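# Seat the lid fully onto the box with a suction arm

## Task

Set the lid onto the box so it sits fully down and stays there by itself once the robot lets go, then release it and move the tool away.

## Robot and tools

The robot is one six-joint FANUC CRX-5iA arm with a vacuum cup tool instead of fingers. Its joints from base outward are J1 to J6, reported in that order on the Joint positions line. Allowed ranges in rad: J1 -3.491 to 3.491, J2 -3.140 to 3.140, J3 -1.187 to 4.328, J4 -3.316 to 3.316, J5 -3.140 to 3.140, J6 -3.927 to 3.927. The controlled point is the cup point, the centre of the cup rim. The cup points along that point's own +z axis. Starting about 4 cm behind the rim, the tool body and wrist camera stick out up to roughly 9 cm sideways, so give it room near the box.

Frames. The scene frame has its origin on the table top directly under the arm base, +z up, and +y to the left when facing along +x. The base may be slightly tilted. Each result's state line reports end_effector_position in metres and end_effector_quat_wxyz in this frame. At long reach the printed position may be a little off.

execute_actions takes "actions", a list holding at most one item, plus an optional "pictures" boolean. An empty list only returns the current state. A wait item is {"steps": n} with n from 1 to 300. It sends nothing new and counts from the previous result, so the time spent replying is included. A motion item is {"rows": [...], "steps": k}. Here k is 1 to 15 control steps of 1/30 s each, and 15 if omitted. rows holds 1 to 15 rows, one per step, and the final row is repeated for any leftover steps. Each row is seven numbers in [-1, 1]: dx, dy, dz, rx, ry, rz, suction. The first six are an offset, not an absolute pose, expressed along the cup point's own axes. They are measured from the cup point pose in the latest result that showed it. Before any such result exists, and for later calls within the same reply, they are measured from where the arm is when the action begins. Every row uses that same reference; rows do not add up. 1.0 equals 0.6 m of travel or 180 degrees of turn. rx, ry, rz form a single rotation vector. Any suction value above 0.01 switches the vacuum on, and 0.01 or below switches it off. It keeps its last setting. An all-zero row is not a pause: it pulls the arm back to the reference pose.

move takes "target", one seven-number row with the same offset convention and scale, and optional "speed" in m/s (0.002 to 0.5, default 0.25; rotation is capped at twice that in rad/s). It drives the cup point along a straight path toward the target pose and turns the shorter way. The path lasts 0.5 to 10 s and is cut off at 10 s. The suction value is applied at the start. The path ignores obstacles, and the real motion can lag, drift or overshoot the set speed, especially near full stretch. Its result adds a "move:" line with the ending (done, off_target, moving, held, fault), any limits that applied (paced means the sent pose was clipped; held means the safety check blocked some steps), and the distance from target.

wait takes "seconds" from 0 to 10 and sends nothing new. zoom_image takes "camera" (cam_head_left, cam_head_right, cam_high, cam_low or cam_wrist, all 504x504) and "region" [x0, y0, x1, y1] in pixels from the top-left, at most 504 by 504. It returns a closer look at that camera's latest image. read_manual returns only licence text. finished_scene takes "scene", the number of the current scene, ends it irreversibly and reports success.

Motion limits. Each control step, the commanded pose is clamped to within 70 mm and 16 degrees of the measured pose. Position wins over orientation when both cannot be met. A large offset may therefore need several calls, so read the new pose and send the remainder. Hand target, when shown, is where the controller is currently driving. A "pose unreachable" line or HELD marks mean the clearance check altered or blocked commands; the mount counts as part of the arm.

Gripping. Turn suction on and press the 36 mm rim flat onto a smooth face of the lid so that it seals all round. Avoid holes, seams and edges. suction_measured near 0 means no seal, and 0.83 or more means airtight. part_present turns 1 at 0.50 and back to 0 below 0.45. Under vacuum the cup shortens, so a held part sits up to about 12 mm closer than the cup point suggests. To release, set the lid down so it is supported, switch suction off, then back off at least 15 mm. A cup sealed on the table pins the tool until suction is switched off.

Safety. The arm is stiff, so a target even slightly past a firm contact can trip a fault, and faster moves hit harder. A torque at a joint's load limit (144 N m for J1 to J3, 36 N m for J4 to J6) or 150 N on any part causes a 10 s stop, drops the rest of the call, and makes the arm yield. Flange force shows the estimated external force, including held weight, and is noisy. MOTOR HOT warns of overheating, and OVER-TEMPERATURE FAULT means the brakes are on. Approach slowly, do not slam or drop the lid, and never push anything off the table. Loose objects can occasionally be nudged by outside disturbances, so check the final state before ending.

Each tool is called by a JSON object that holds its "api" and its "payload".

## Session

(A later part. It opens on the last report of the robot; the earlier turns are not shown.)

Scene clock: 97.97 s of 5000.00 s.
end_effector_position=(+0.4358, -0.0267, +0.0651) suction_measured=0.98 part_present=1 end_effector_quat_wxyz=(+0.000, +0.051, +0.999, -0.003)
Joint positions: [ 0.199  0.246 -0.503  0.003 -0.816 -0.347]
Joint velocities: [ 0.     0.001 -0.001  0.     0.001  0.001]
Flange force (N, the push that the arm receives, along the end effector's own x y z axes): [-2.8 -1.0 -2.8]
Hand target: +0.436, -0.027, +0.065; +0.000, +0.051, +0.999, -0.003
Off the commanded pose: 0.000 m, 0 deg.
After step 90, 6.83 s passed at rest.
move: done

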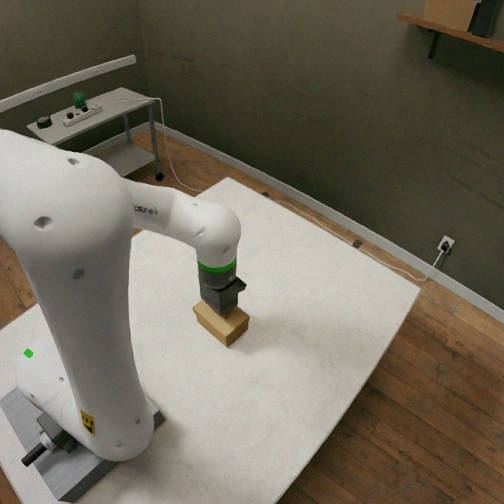

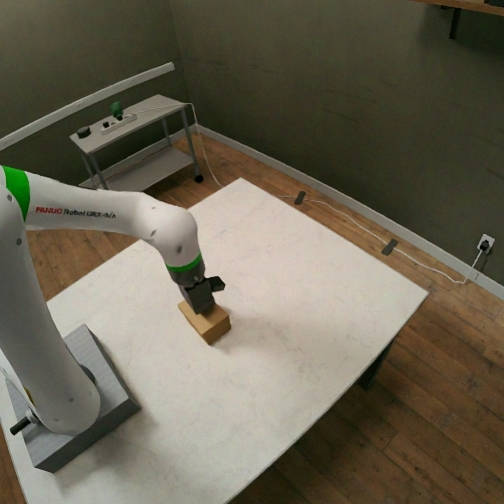

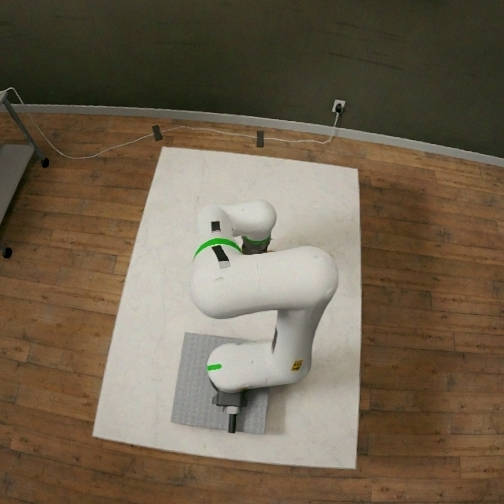

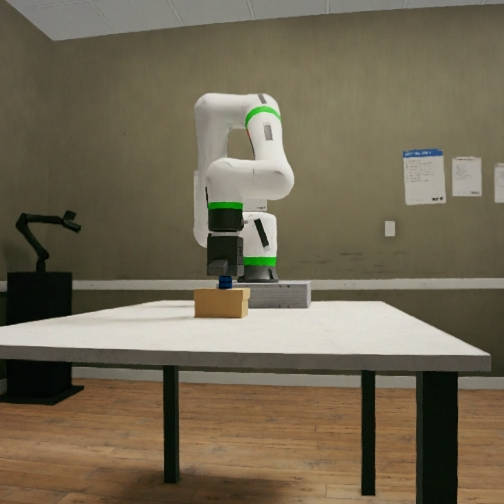

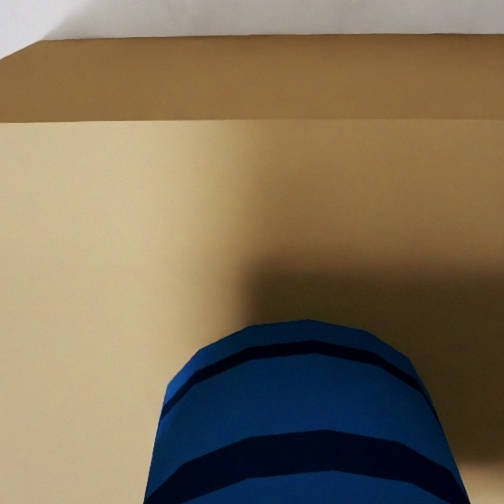

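{"api": "move", "payload": {"target": [0,0,0.029,0,0,0,1], "speed": 0.015}}

{"api": "zoom_image", "payload": {"camera": "cam_low", "region": [170,250,270,330]}}

Scene clock: 114.23 s of 5000.00 s.
end_effector_position=(+0.4362, -0.0273, +0.0509) suction_measured=0.98 part_present=1 end_effector_quat_wxyz=(+0.001, +0.050, +0.999, -0.004)
Joint positions: [ 0.199  0.273 -0.513  0.006 -0.778 -0.347]
Joint velocities: [ 0.001  0.     0.001 -0.    -0.    -0.001]
Flange force (N, the push that the arm receives, along the end effector's own x y z axes): [11.9 1.7 -30.9]
Hand target: +0.436, -0.027, +0.051; +0.001, +0.050, +0.999, -0.004
Off the commanded pose: 0.003 m, 0 deg.
FORCE FAULT: contact force on the arm reached its limit, and the arm stopped for 10 seconds. The contact can be on any part of the arm, not only on its tool. The arm's remaining commands of this call were not run. The arm holds still and accepts commands again. Move the arm away from the contact; if what it grips holds it there, let go first. Pushing or pulling that hard again can fault the arm again.
After step 90, 2.03 s passed at rest.
move: fault

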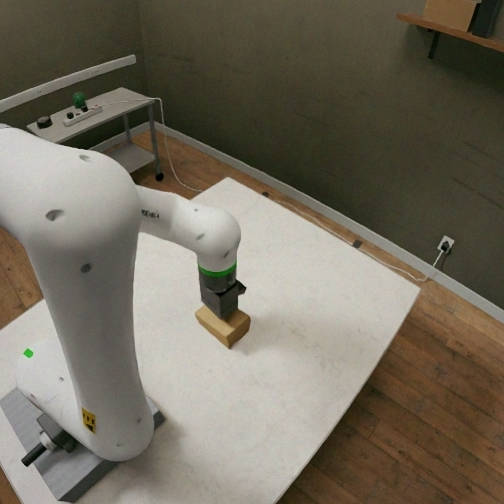

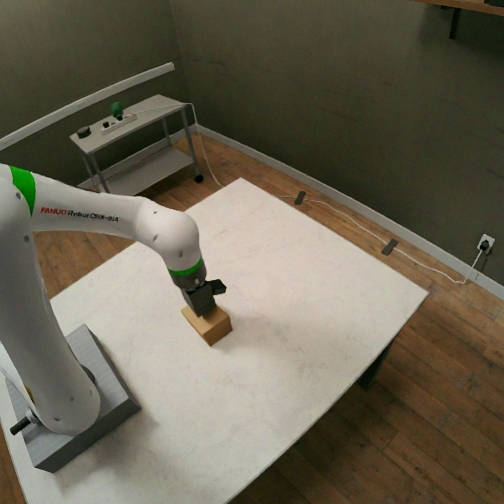

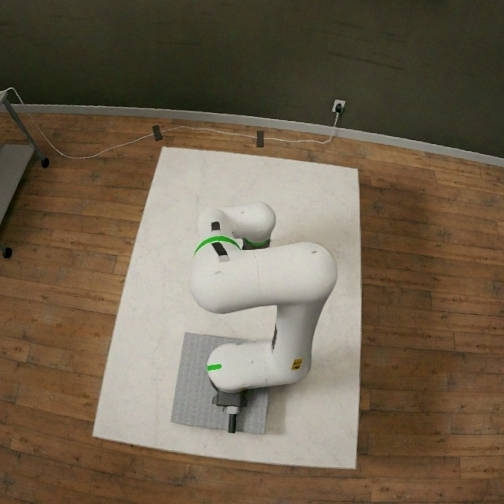

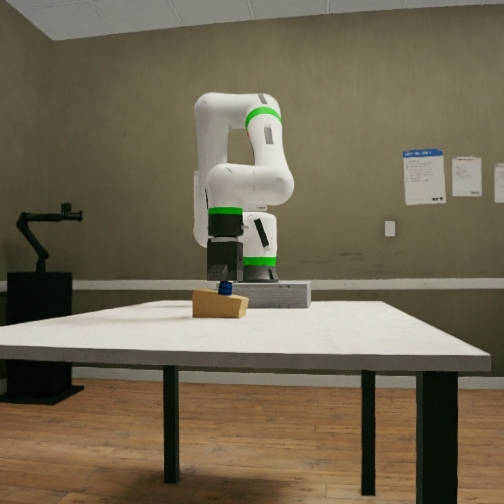

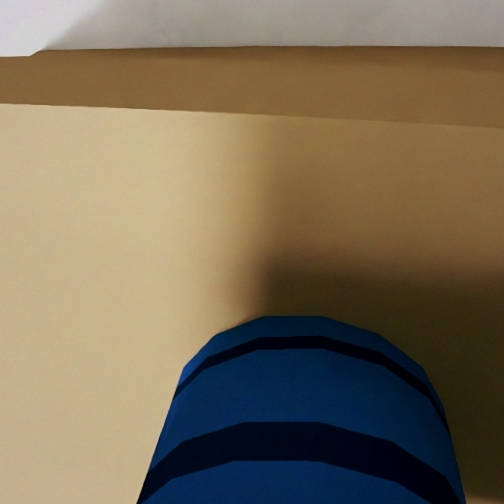

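Region (170, 250, 270, 330) of cam_low's 504x504 image, scaled by 5.040, with more detail than that image has; it fills the top 403 rows of this view, and the rest is white.

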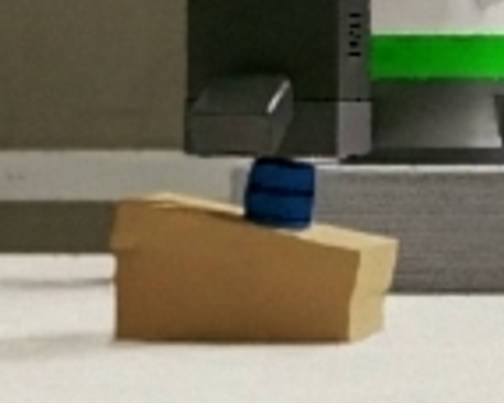

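{"api": "move", "payload": {"target": [0,-0.011,-0.042,0,0,0,1], "speed": 0.015}}

{"api": "zoom_image", "payload": {"camera": "cam_low", "region": [170,250,270,330]}}

{"api": "zoom_image", "payload": {"camera": "cam_head_left", "region": [180,270,270,360]}}

Scene clock: 124.50 s of 5000.00 s.
end_effector_position=(+0.4356, -0.0338, +0.0762) suction_measured=0.98 part_present=1 end_effector_quat_wxyz=(+0.001, +0.050, +0.999, -0.004)
Joint positions: [ 0.184  0.224 -0.497  0.006 -0.843 -0.332]
Joint velocities: [ 0.     0.     0.001 -0.    -0.    -0.   ]
Flange force (N, the push that the arm receives, along the end effector's own x y z axes): [-0.7 -1.7 -0.2]
Hand target: +0.436, -0.034, +0.076; +0.001, +0.050, +0.999, -0.004
Off the commanded pose: 0.000 m, 0 deg.
After step 90, 5.30 s passed at rest.
move: done

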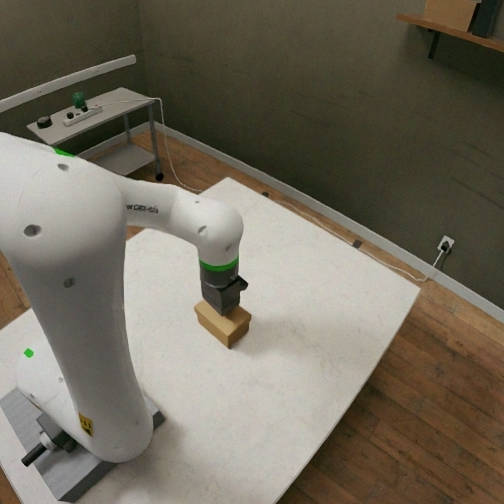

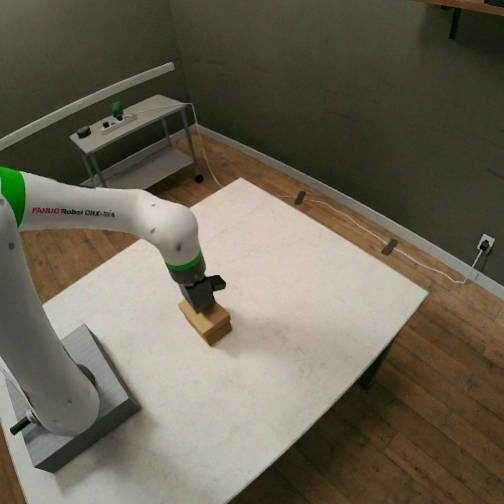

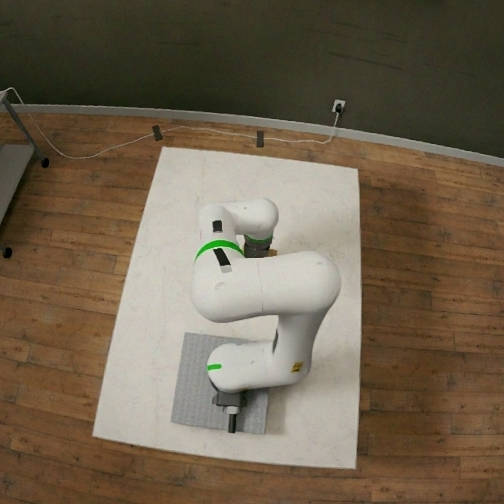

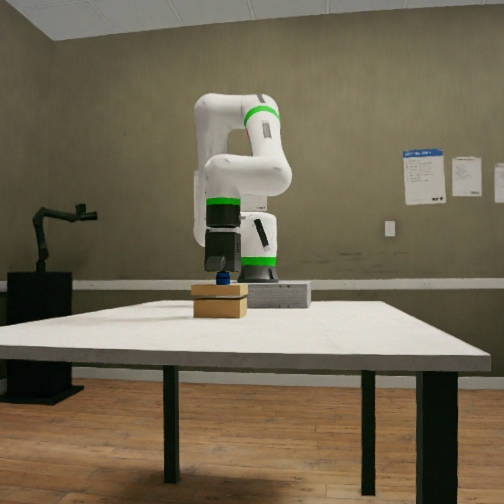

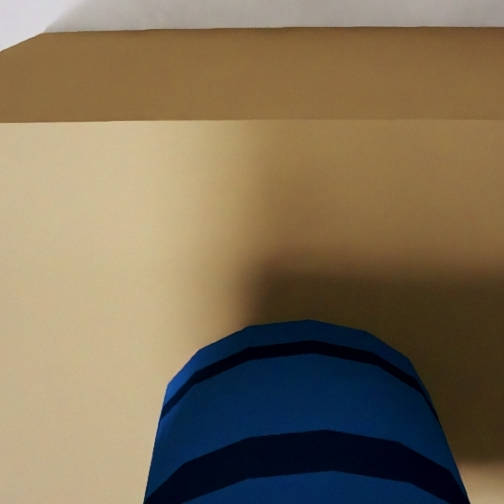

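Region (170, 250, 270, 330) of cam_low's 504x504 image, scaled by 5.040, with more detail than that image has; it fills the top 403 rows of this view, and the rest is white.

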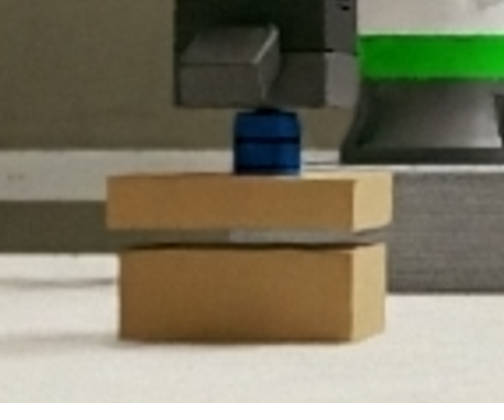

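Region (180, 270, 270, 360) of cam_head_left's 504x504 image, scaled by 5.600, with more detail than that image has.

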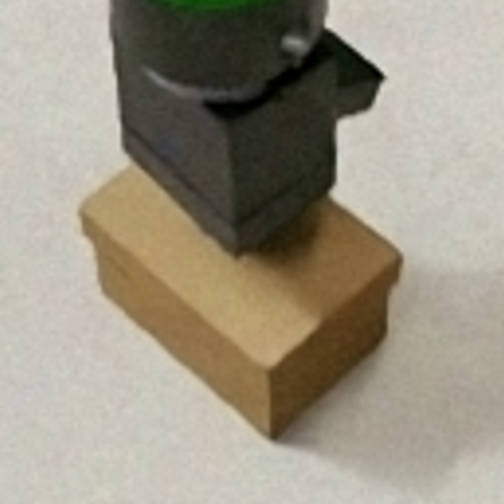

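{"api": "move", "payload": {"target": [-0.002,0.003,0.012,0,0,0,1], "speed": 0.015}}

{"api": "move", "payload": {"target": [0,0,0.013,0,0,0,1], "speed": 0.01}}

{"api": "zoom_image", "payload": {"camera": "cam_low", "region": [170,250,270,330]}}

Scene clock: 136.27 s of 5000.00 s.
end_effector_position=(+0.4369, -0.0321, +0.0690) suction_measured=0.98 part_present=1 end_effector_quat_wxyz=(+0.001, +0.050, +0.999, -0.004)
Joint positions: [ 0.187  0.241 -0.499  0.006 -0.825 -0.335]
Joint velocities: [ 0.     0.002  0.001  0.    -0.    -0.   ]
Flange force (N, the push that the arm receives, along the end effector's own x y z axes): [-0.4 -0.5 -2.3]
Hand target: +0.437, -0.032, +0.069; +0.001, +0.050, +0.999, -0.004
Off the commanded pose: 0.000 m, 0 deg.
After step 90, 8.03 s passed at rest.
move: done

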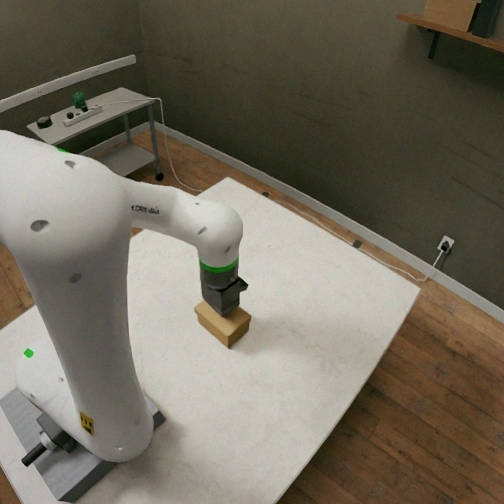

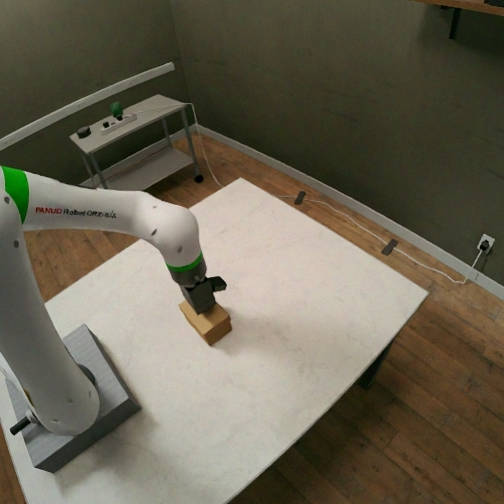

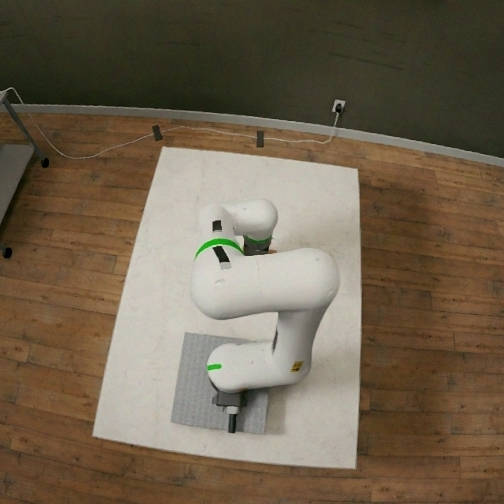

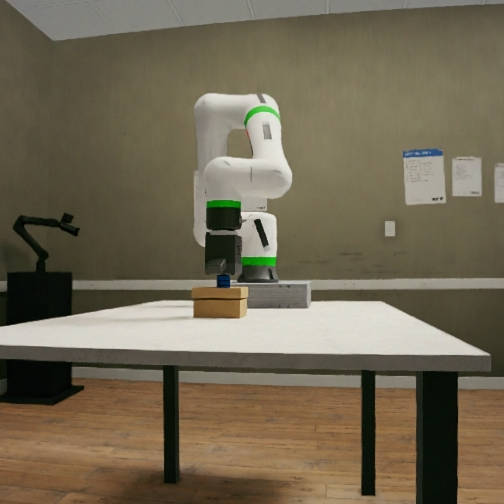

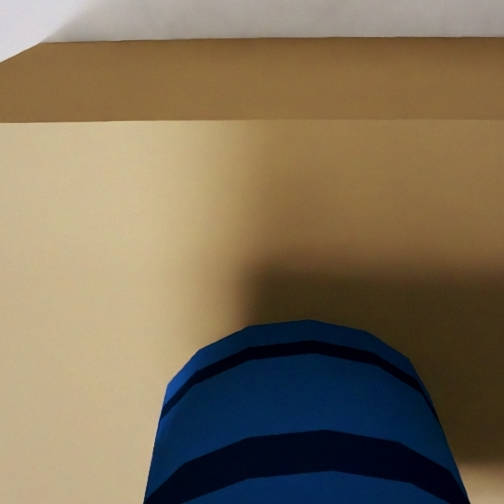

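Scene clock: 137.27 s of 5000.00 s.
end_effector_position=(+0.4369, -0.0321, +0.0612) suction_measured=0.98 part_present=1 end_effector_quat_wxyz=(+0.001, +0.050, +0.999, -0.004)
Joint positions: [ 0.187  0.255 -0.504  0.006 -0.805 -0.335]
Joint velocities: [-0.     0.     0.001  0.     0.    -0.001]
Flange force (N, the push that the arm receives, along the end effector's own x y z axes): [-0.7 -1.3 -0.1]
Hand target: +0.437, -0.032, +0.061; +0.001, +0.050, +0.999, -0.004
Off the commanded pose: 0.000 m, 0 deg.
move: done

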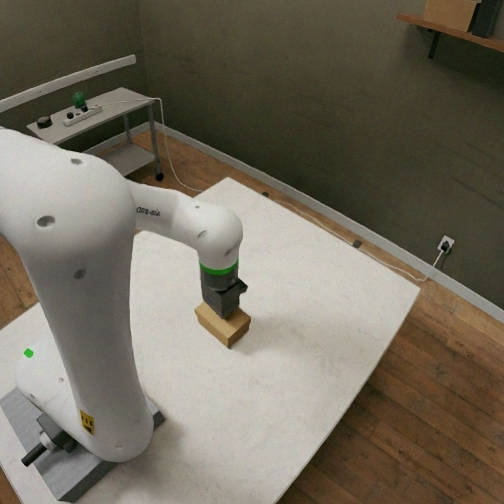

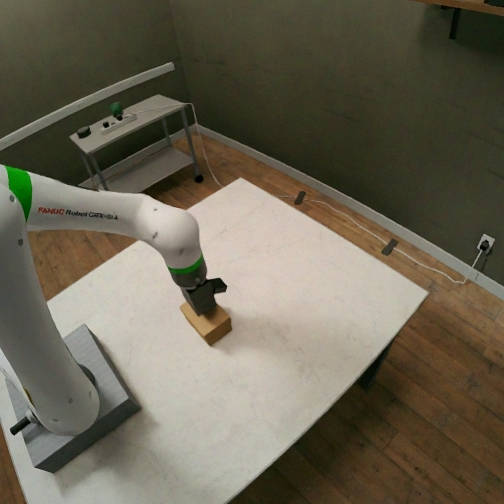

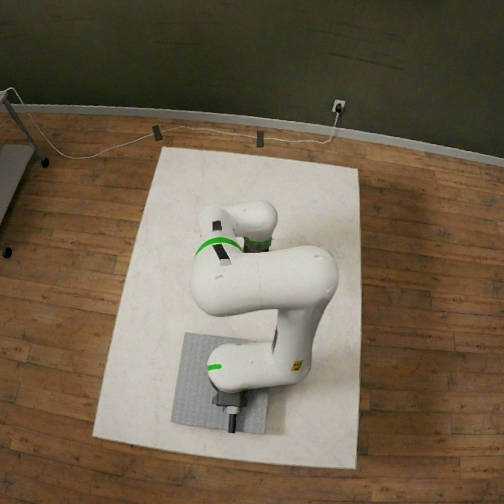

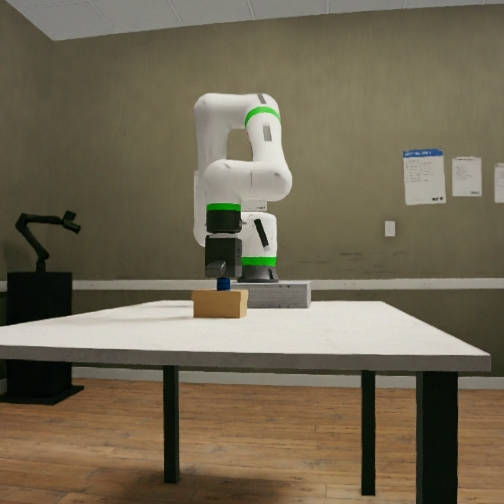

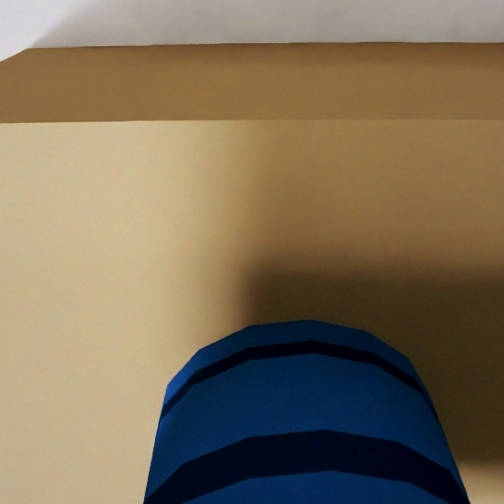

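Region (170, 250, 270, 330) of cam_low's 504x504 image, scaled by 5.040, with more detail than that image has; it fills the top 403 rows of this view, and the rest is white.

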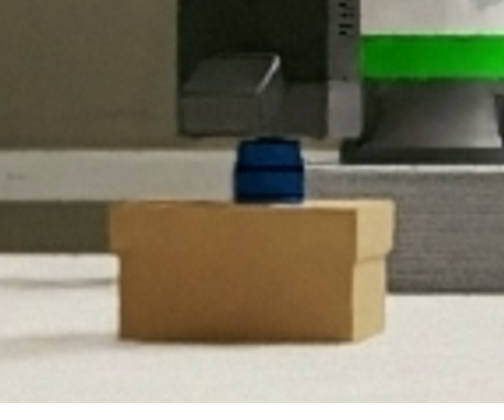

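It's on with no force. Lowering in steps.

{"api": "move", "payload": {"target": [0,0,0.02,0,0,0,1], "speed": 0.015}}

{"api": "zoom_image", "payload": {"camera": "cam_low", "region": [170,250,270,330]}}

Scene clock: 144.57 s of 5000.00 s.
end_effector_position=(+0.4369, -0.0322, +0.0492) suction_measured=0.98 part_present=1 end_effector_quat_wxyz=(+0.001, +0.050, +0.999, -0.004)
Joint positions: [ 0.187  0.279 -0.511  0.006 -0.774 -0.335]
Joint velocities: [-0.     0.001  0.    -0.    -0.     0.   ]
Flange force (N, the push that the arm receives, along the end effector's own x y z axes): [2.8 -4.0 -3.2]
Hand target: +0.437, -0.032, +0.049; +0.001, +0.050, +0.999, -0.004
Off the commanded pose: 0.000 m, 0 deg.
After step 90, 3.27 s passed at rest.
move: done

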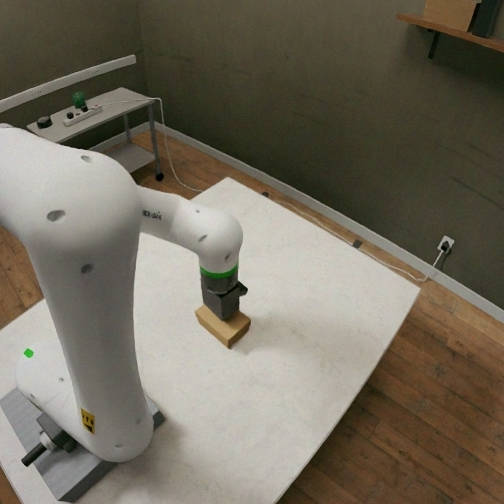

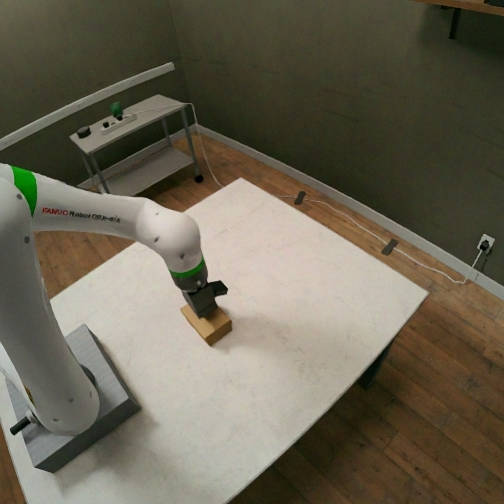

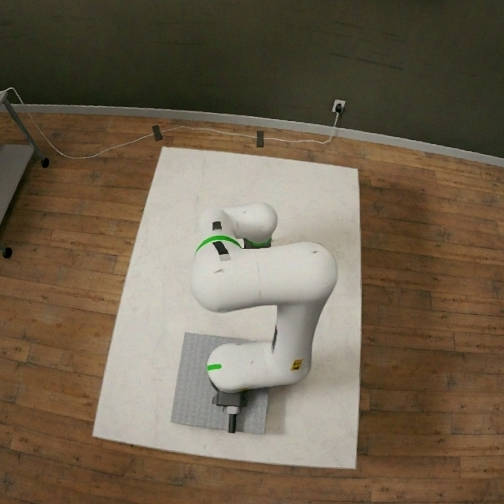

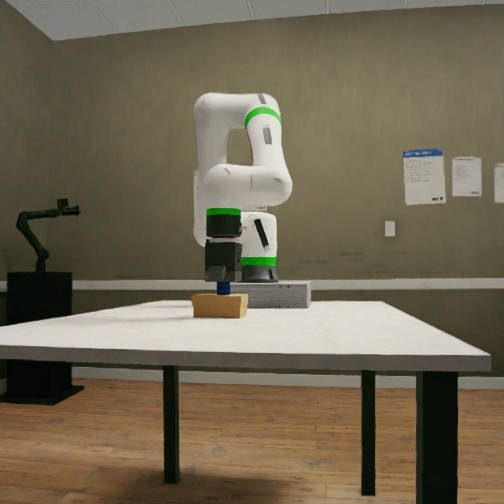

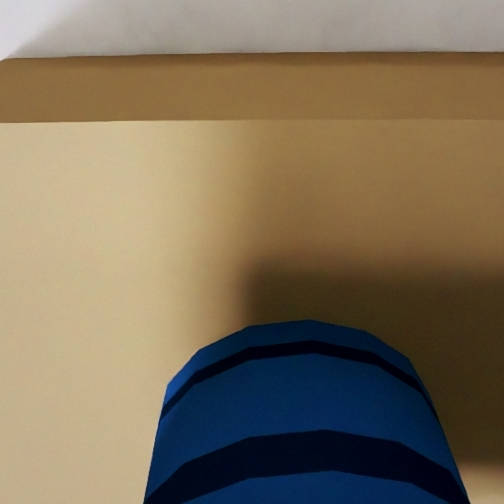

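Region (170, 250, 270, 330) of cam_low's 504x504 image, scaled by 5.040, with more detail than that image has; it fills the top 403 rows of this view, and the rest is white.

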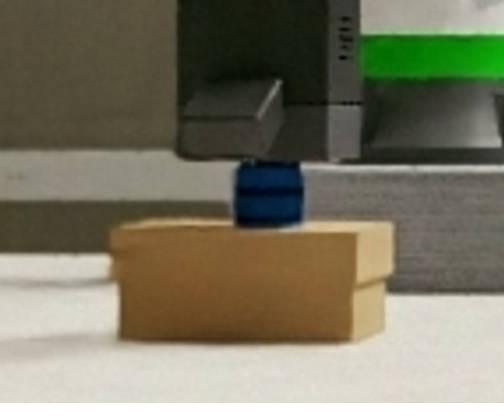

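{"api": "move", "payload": {"target": [0,0,0.006,0,0,0,1], "speed": 0.01}}

{"api": "execute_actions", "payload": {"actions": [{"rows":[[0,0,0,0,0,0,0]],"steps":15}]}}

{"api": "zoom_image", "payload": {"camera": "cam_low", "region": [170,250,270,330]}}

{"api": "move", "payload": {"target": [0,0,-0.3,0,0,0,0]}}

{"api": "zoom_image", "payload": {"camera": "cam_low", "region": [170,250,270,330]}}

Scene clock: 157.20 s of 5000.00 s.
end_effector_position=(+0.4369, -0.0322, +0.0456) suction_measured=0.98 part_present=1 end_effector_quat_wxyz=(+0.001, +0.050, +0.999, -0.004)
Joint positions: [ 0.187  0.286 -0.513  0.006 -0.765 -0.335]
Joint velocities: [ 0.     0.001  0.001  0.    -0.     0.001]
Flange force (N, the push that the arm receives, along the end effector's own x y z axes): [2.9 -2.1 -2.0]
Hand target: +0.437, -0.032, +0.046; +0.001, +0.050, +0.999, -0.004
Off the commanded pose: 0.000 m, 0 deg.
After step 90, 8.93 s passed at rest.
move: done

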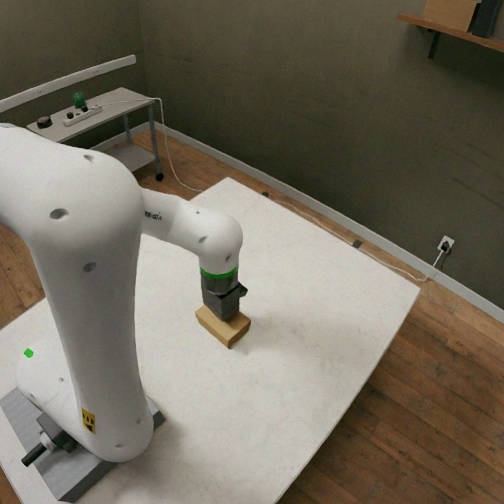

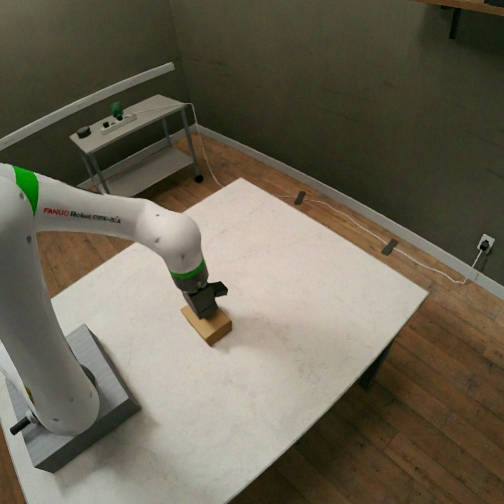

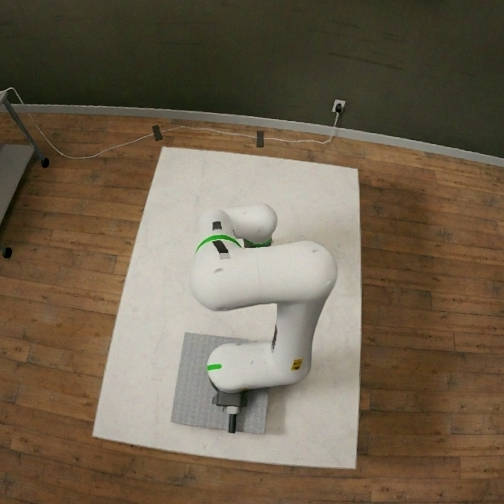

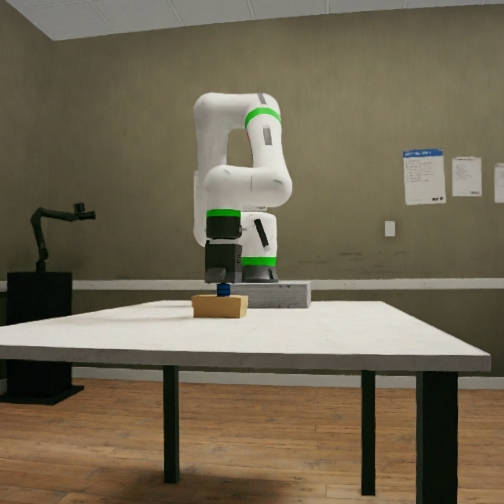

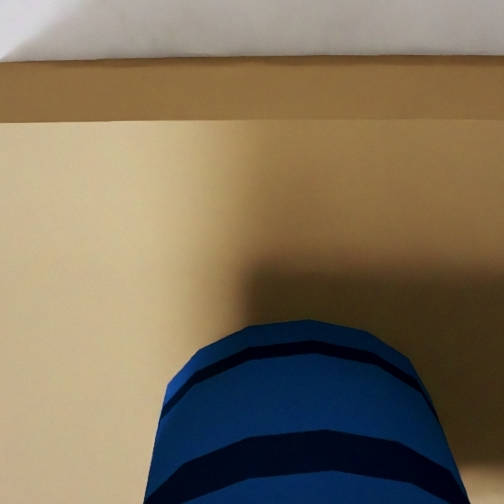

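Scene clock: 157.70 s of 5000.00 s.
end_effector_position=(+0.4370, -0.0322, +0.0456) suction_measured=0.01 part_present=0 end_effector_quat_wxyz=(+0.001, +0.050, +0.999, -0.004)
Joint positions: [ 0.187  0.286 -0.513  0.006 -0.765 -0.335]
Joint velocities: [ 0.    -0.    -0.001  0.     0.    -0.   ]
Flange force (N, the push that the arm receives, along the end effector's own x y z axes): [2.2 -2.6 -9.8]
Hand target: +0.437, -0.032, +0.046; +0.001, +0.050, +0.999, -0.004
Off the commanded pose: 0.000 m, 0 deg.
Steps of this call (steps 1 to 15: all 15 steps of this action). Readings (end_effector_position | what the end effector reports):
1: (+0.4369, -0.0322, +0.0456) | suction_measured=0.76 part_present=1
2: (+0.4369, -0.0322, +0.0456) | suction_measured=0.14 part_present=0
4: (+0.4370, -0.0322, +0.0456) | suction_measured=0.01 part_present=0
8: (+0.4370, -0.0322, +0.0456) | suction_measured=0.01 part_present=0
15: the state above

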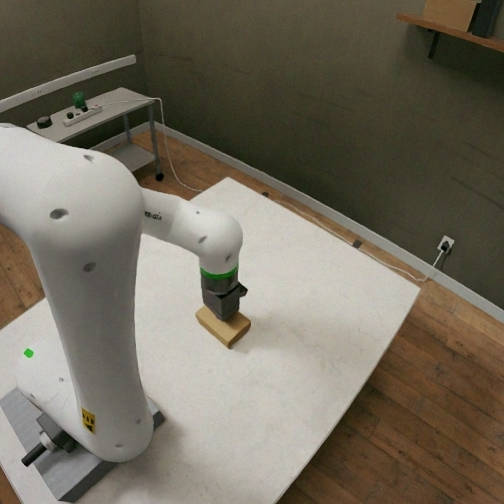

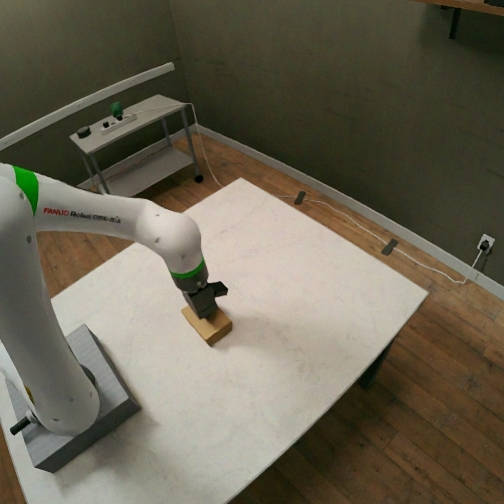

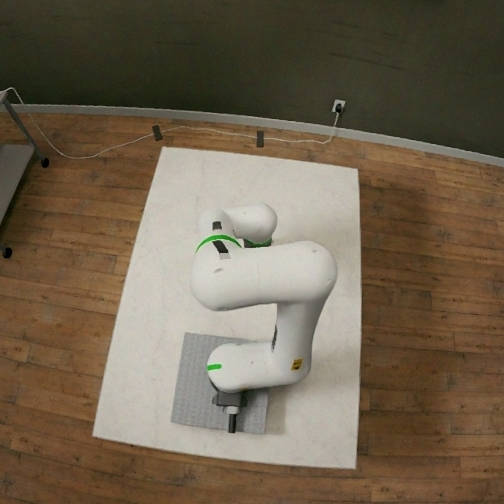

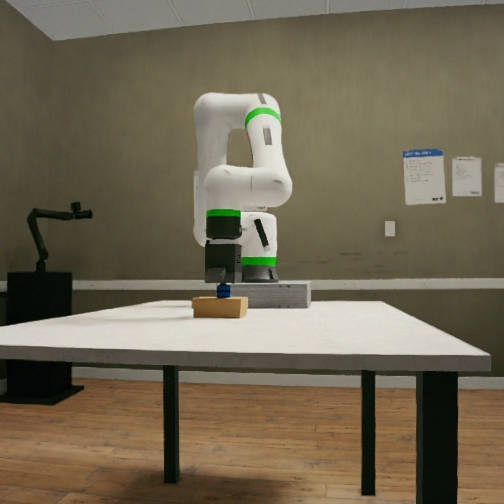

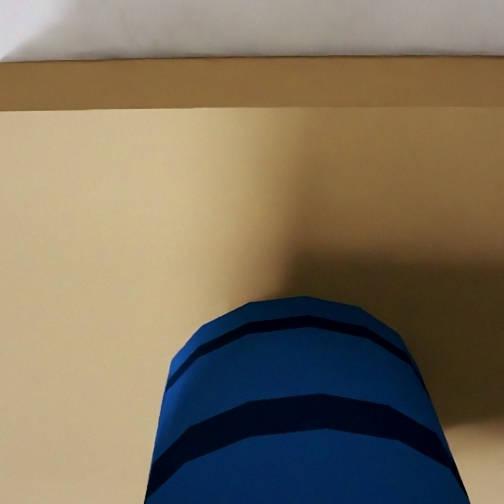

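Region (170, 250, 270, 330) of cam_low's 504x504 image, scaled by 5.040, with more detail than that image has; it fills the top 403 rows of this view, and the rest is white.

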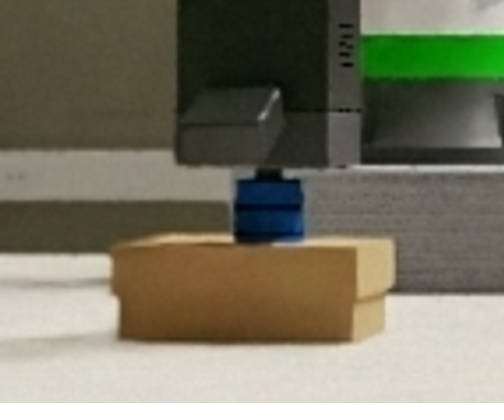

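Scene clock: 159.07 s of 5000.00 s.
end_effector_position=(+0.4367, -0.0314, +0.2259) suction_measured=0.01 part_present=0 end_effector_quat_wxyz=(+0.001, +0.050, +0.999, -0.004)
Joint positions: [ 0.188  0.023 -0.32   0.005 -1.221 -0.335]
Joint velocities: [-0.    -0.002 -0.001  0.    -0.     0.   ]
Flange force (N, the push that the arm receives, along the end effector's own x y z axes): [-1.9 -1.6 -0.6]
Hand target: +0.437, -0.031, +0.226; +0.001, +0.050, +0.999, -0.004
Off the commanded pose: 0.001 m, 0 deg.
move: done

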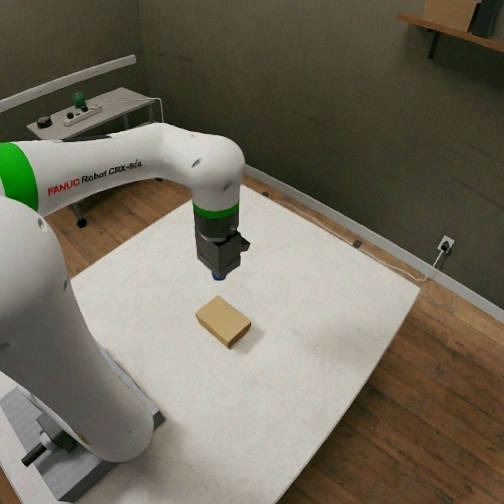

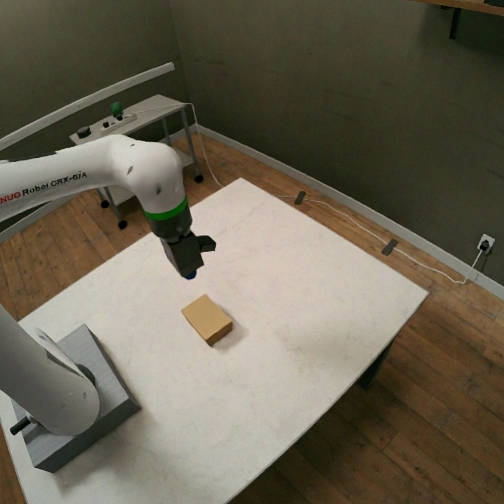

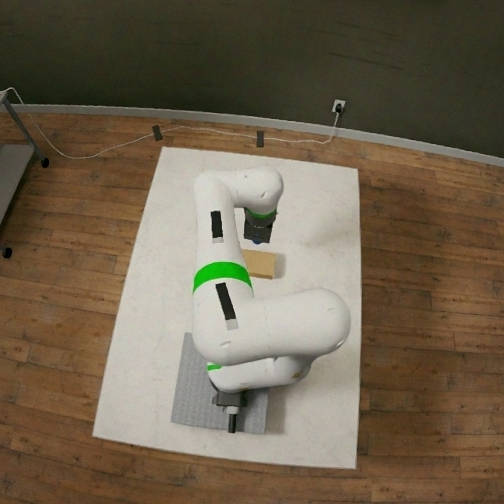

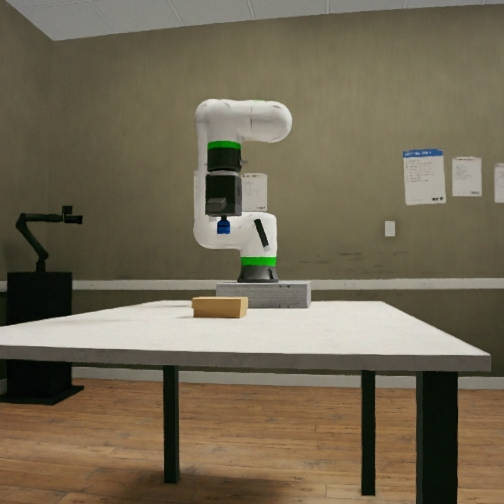

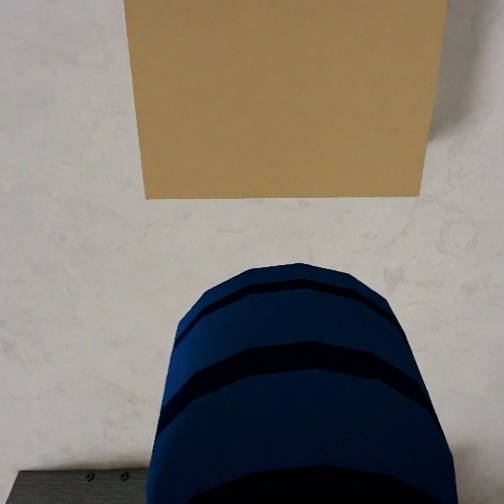

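Region (170, 250, 270, 330) of cam_low's 504x504 image, scaled by 5.040, with more detail than that image has; it fills the top 403 rows of this view, and the rest is white.

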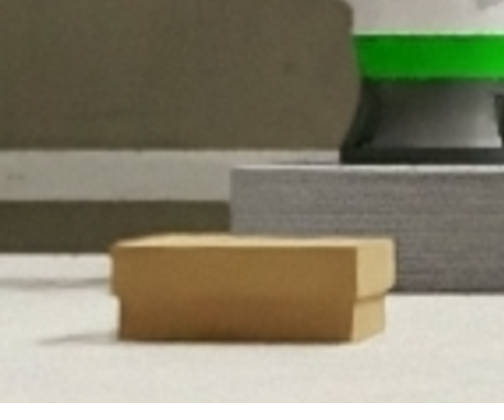

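{"api": "finished_scene", "payload": {"scene": 2}}

The scene is finished: the task was done.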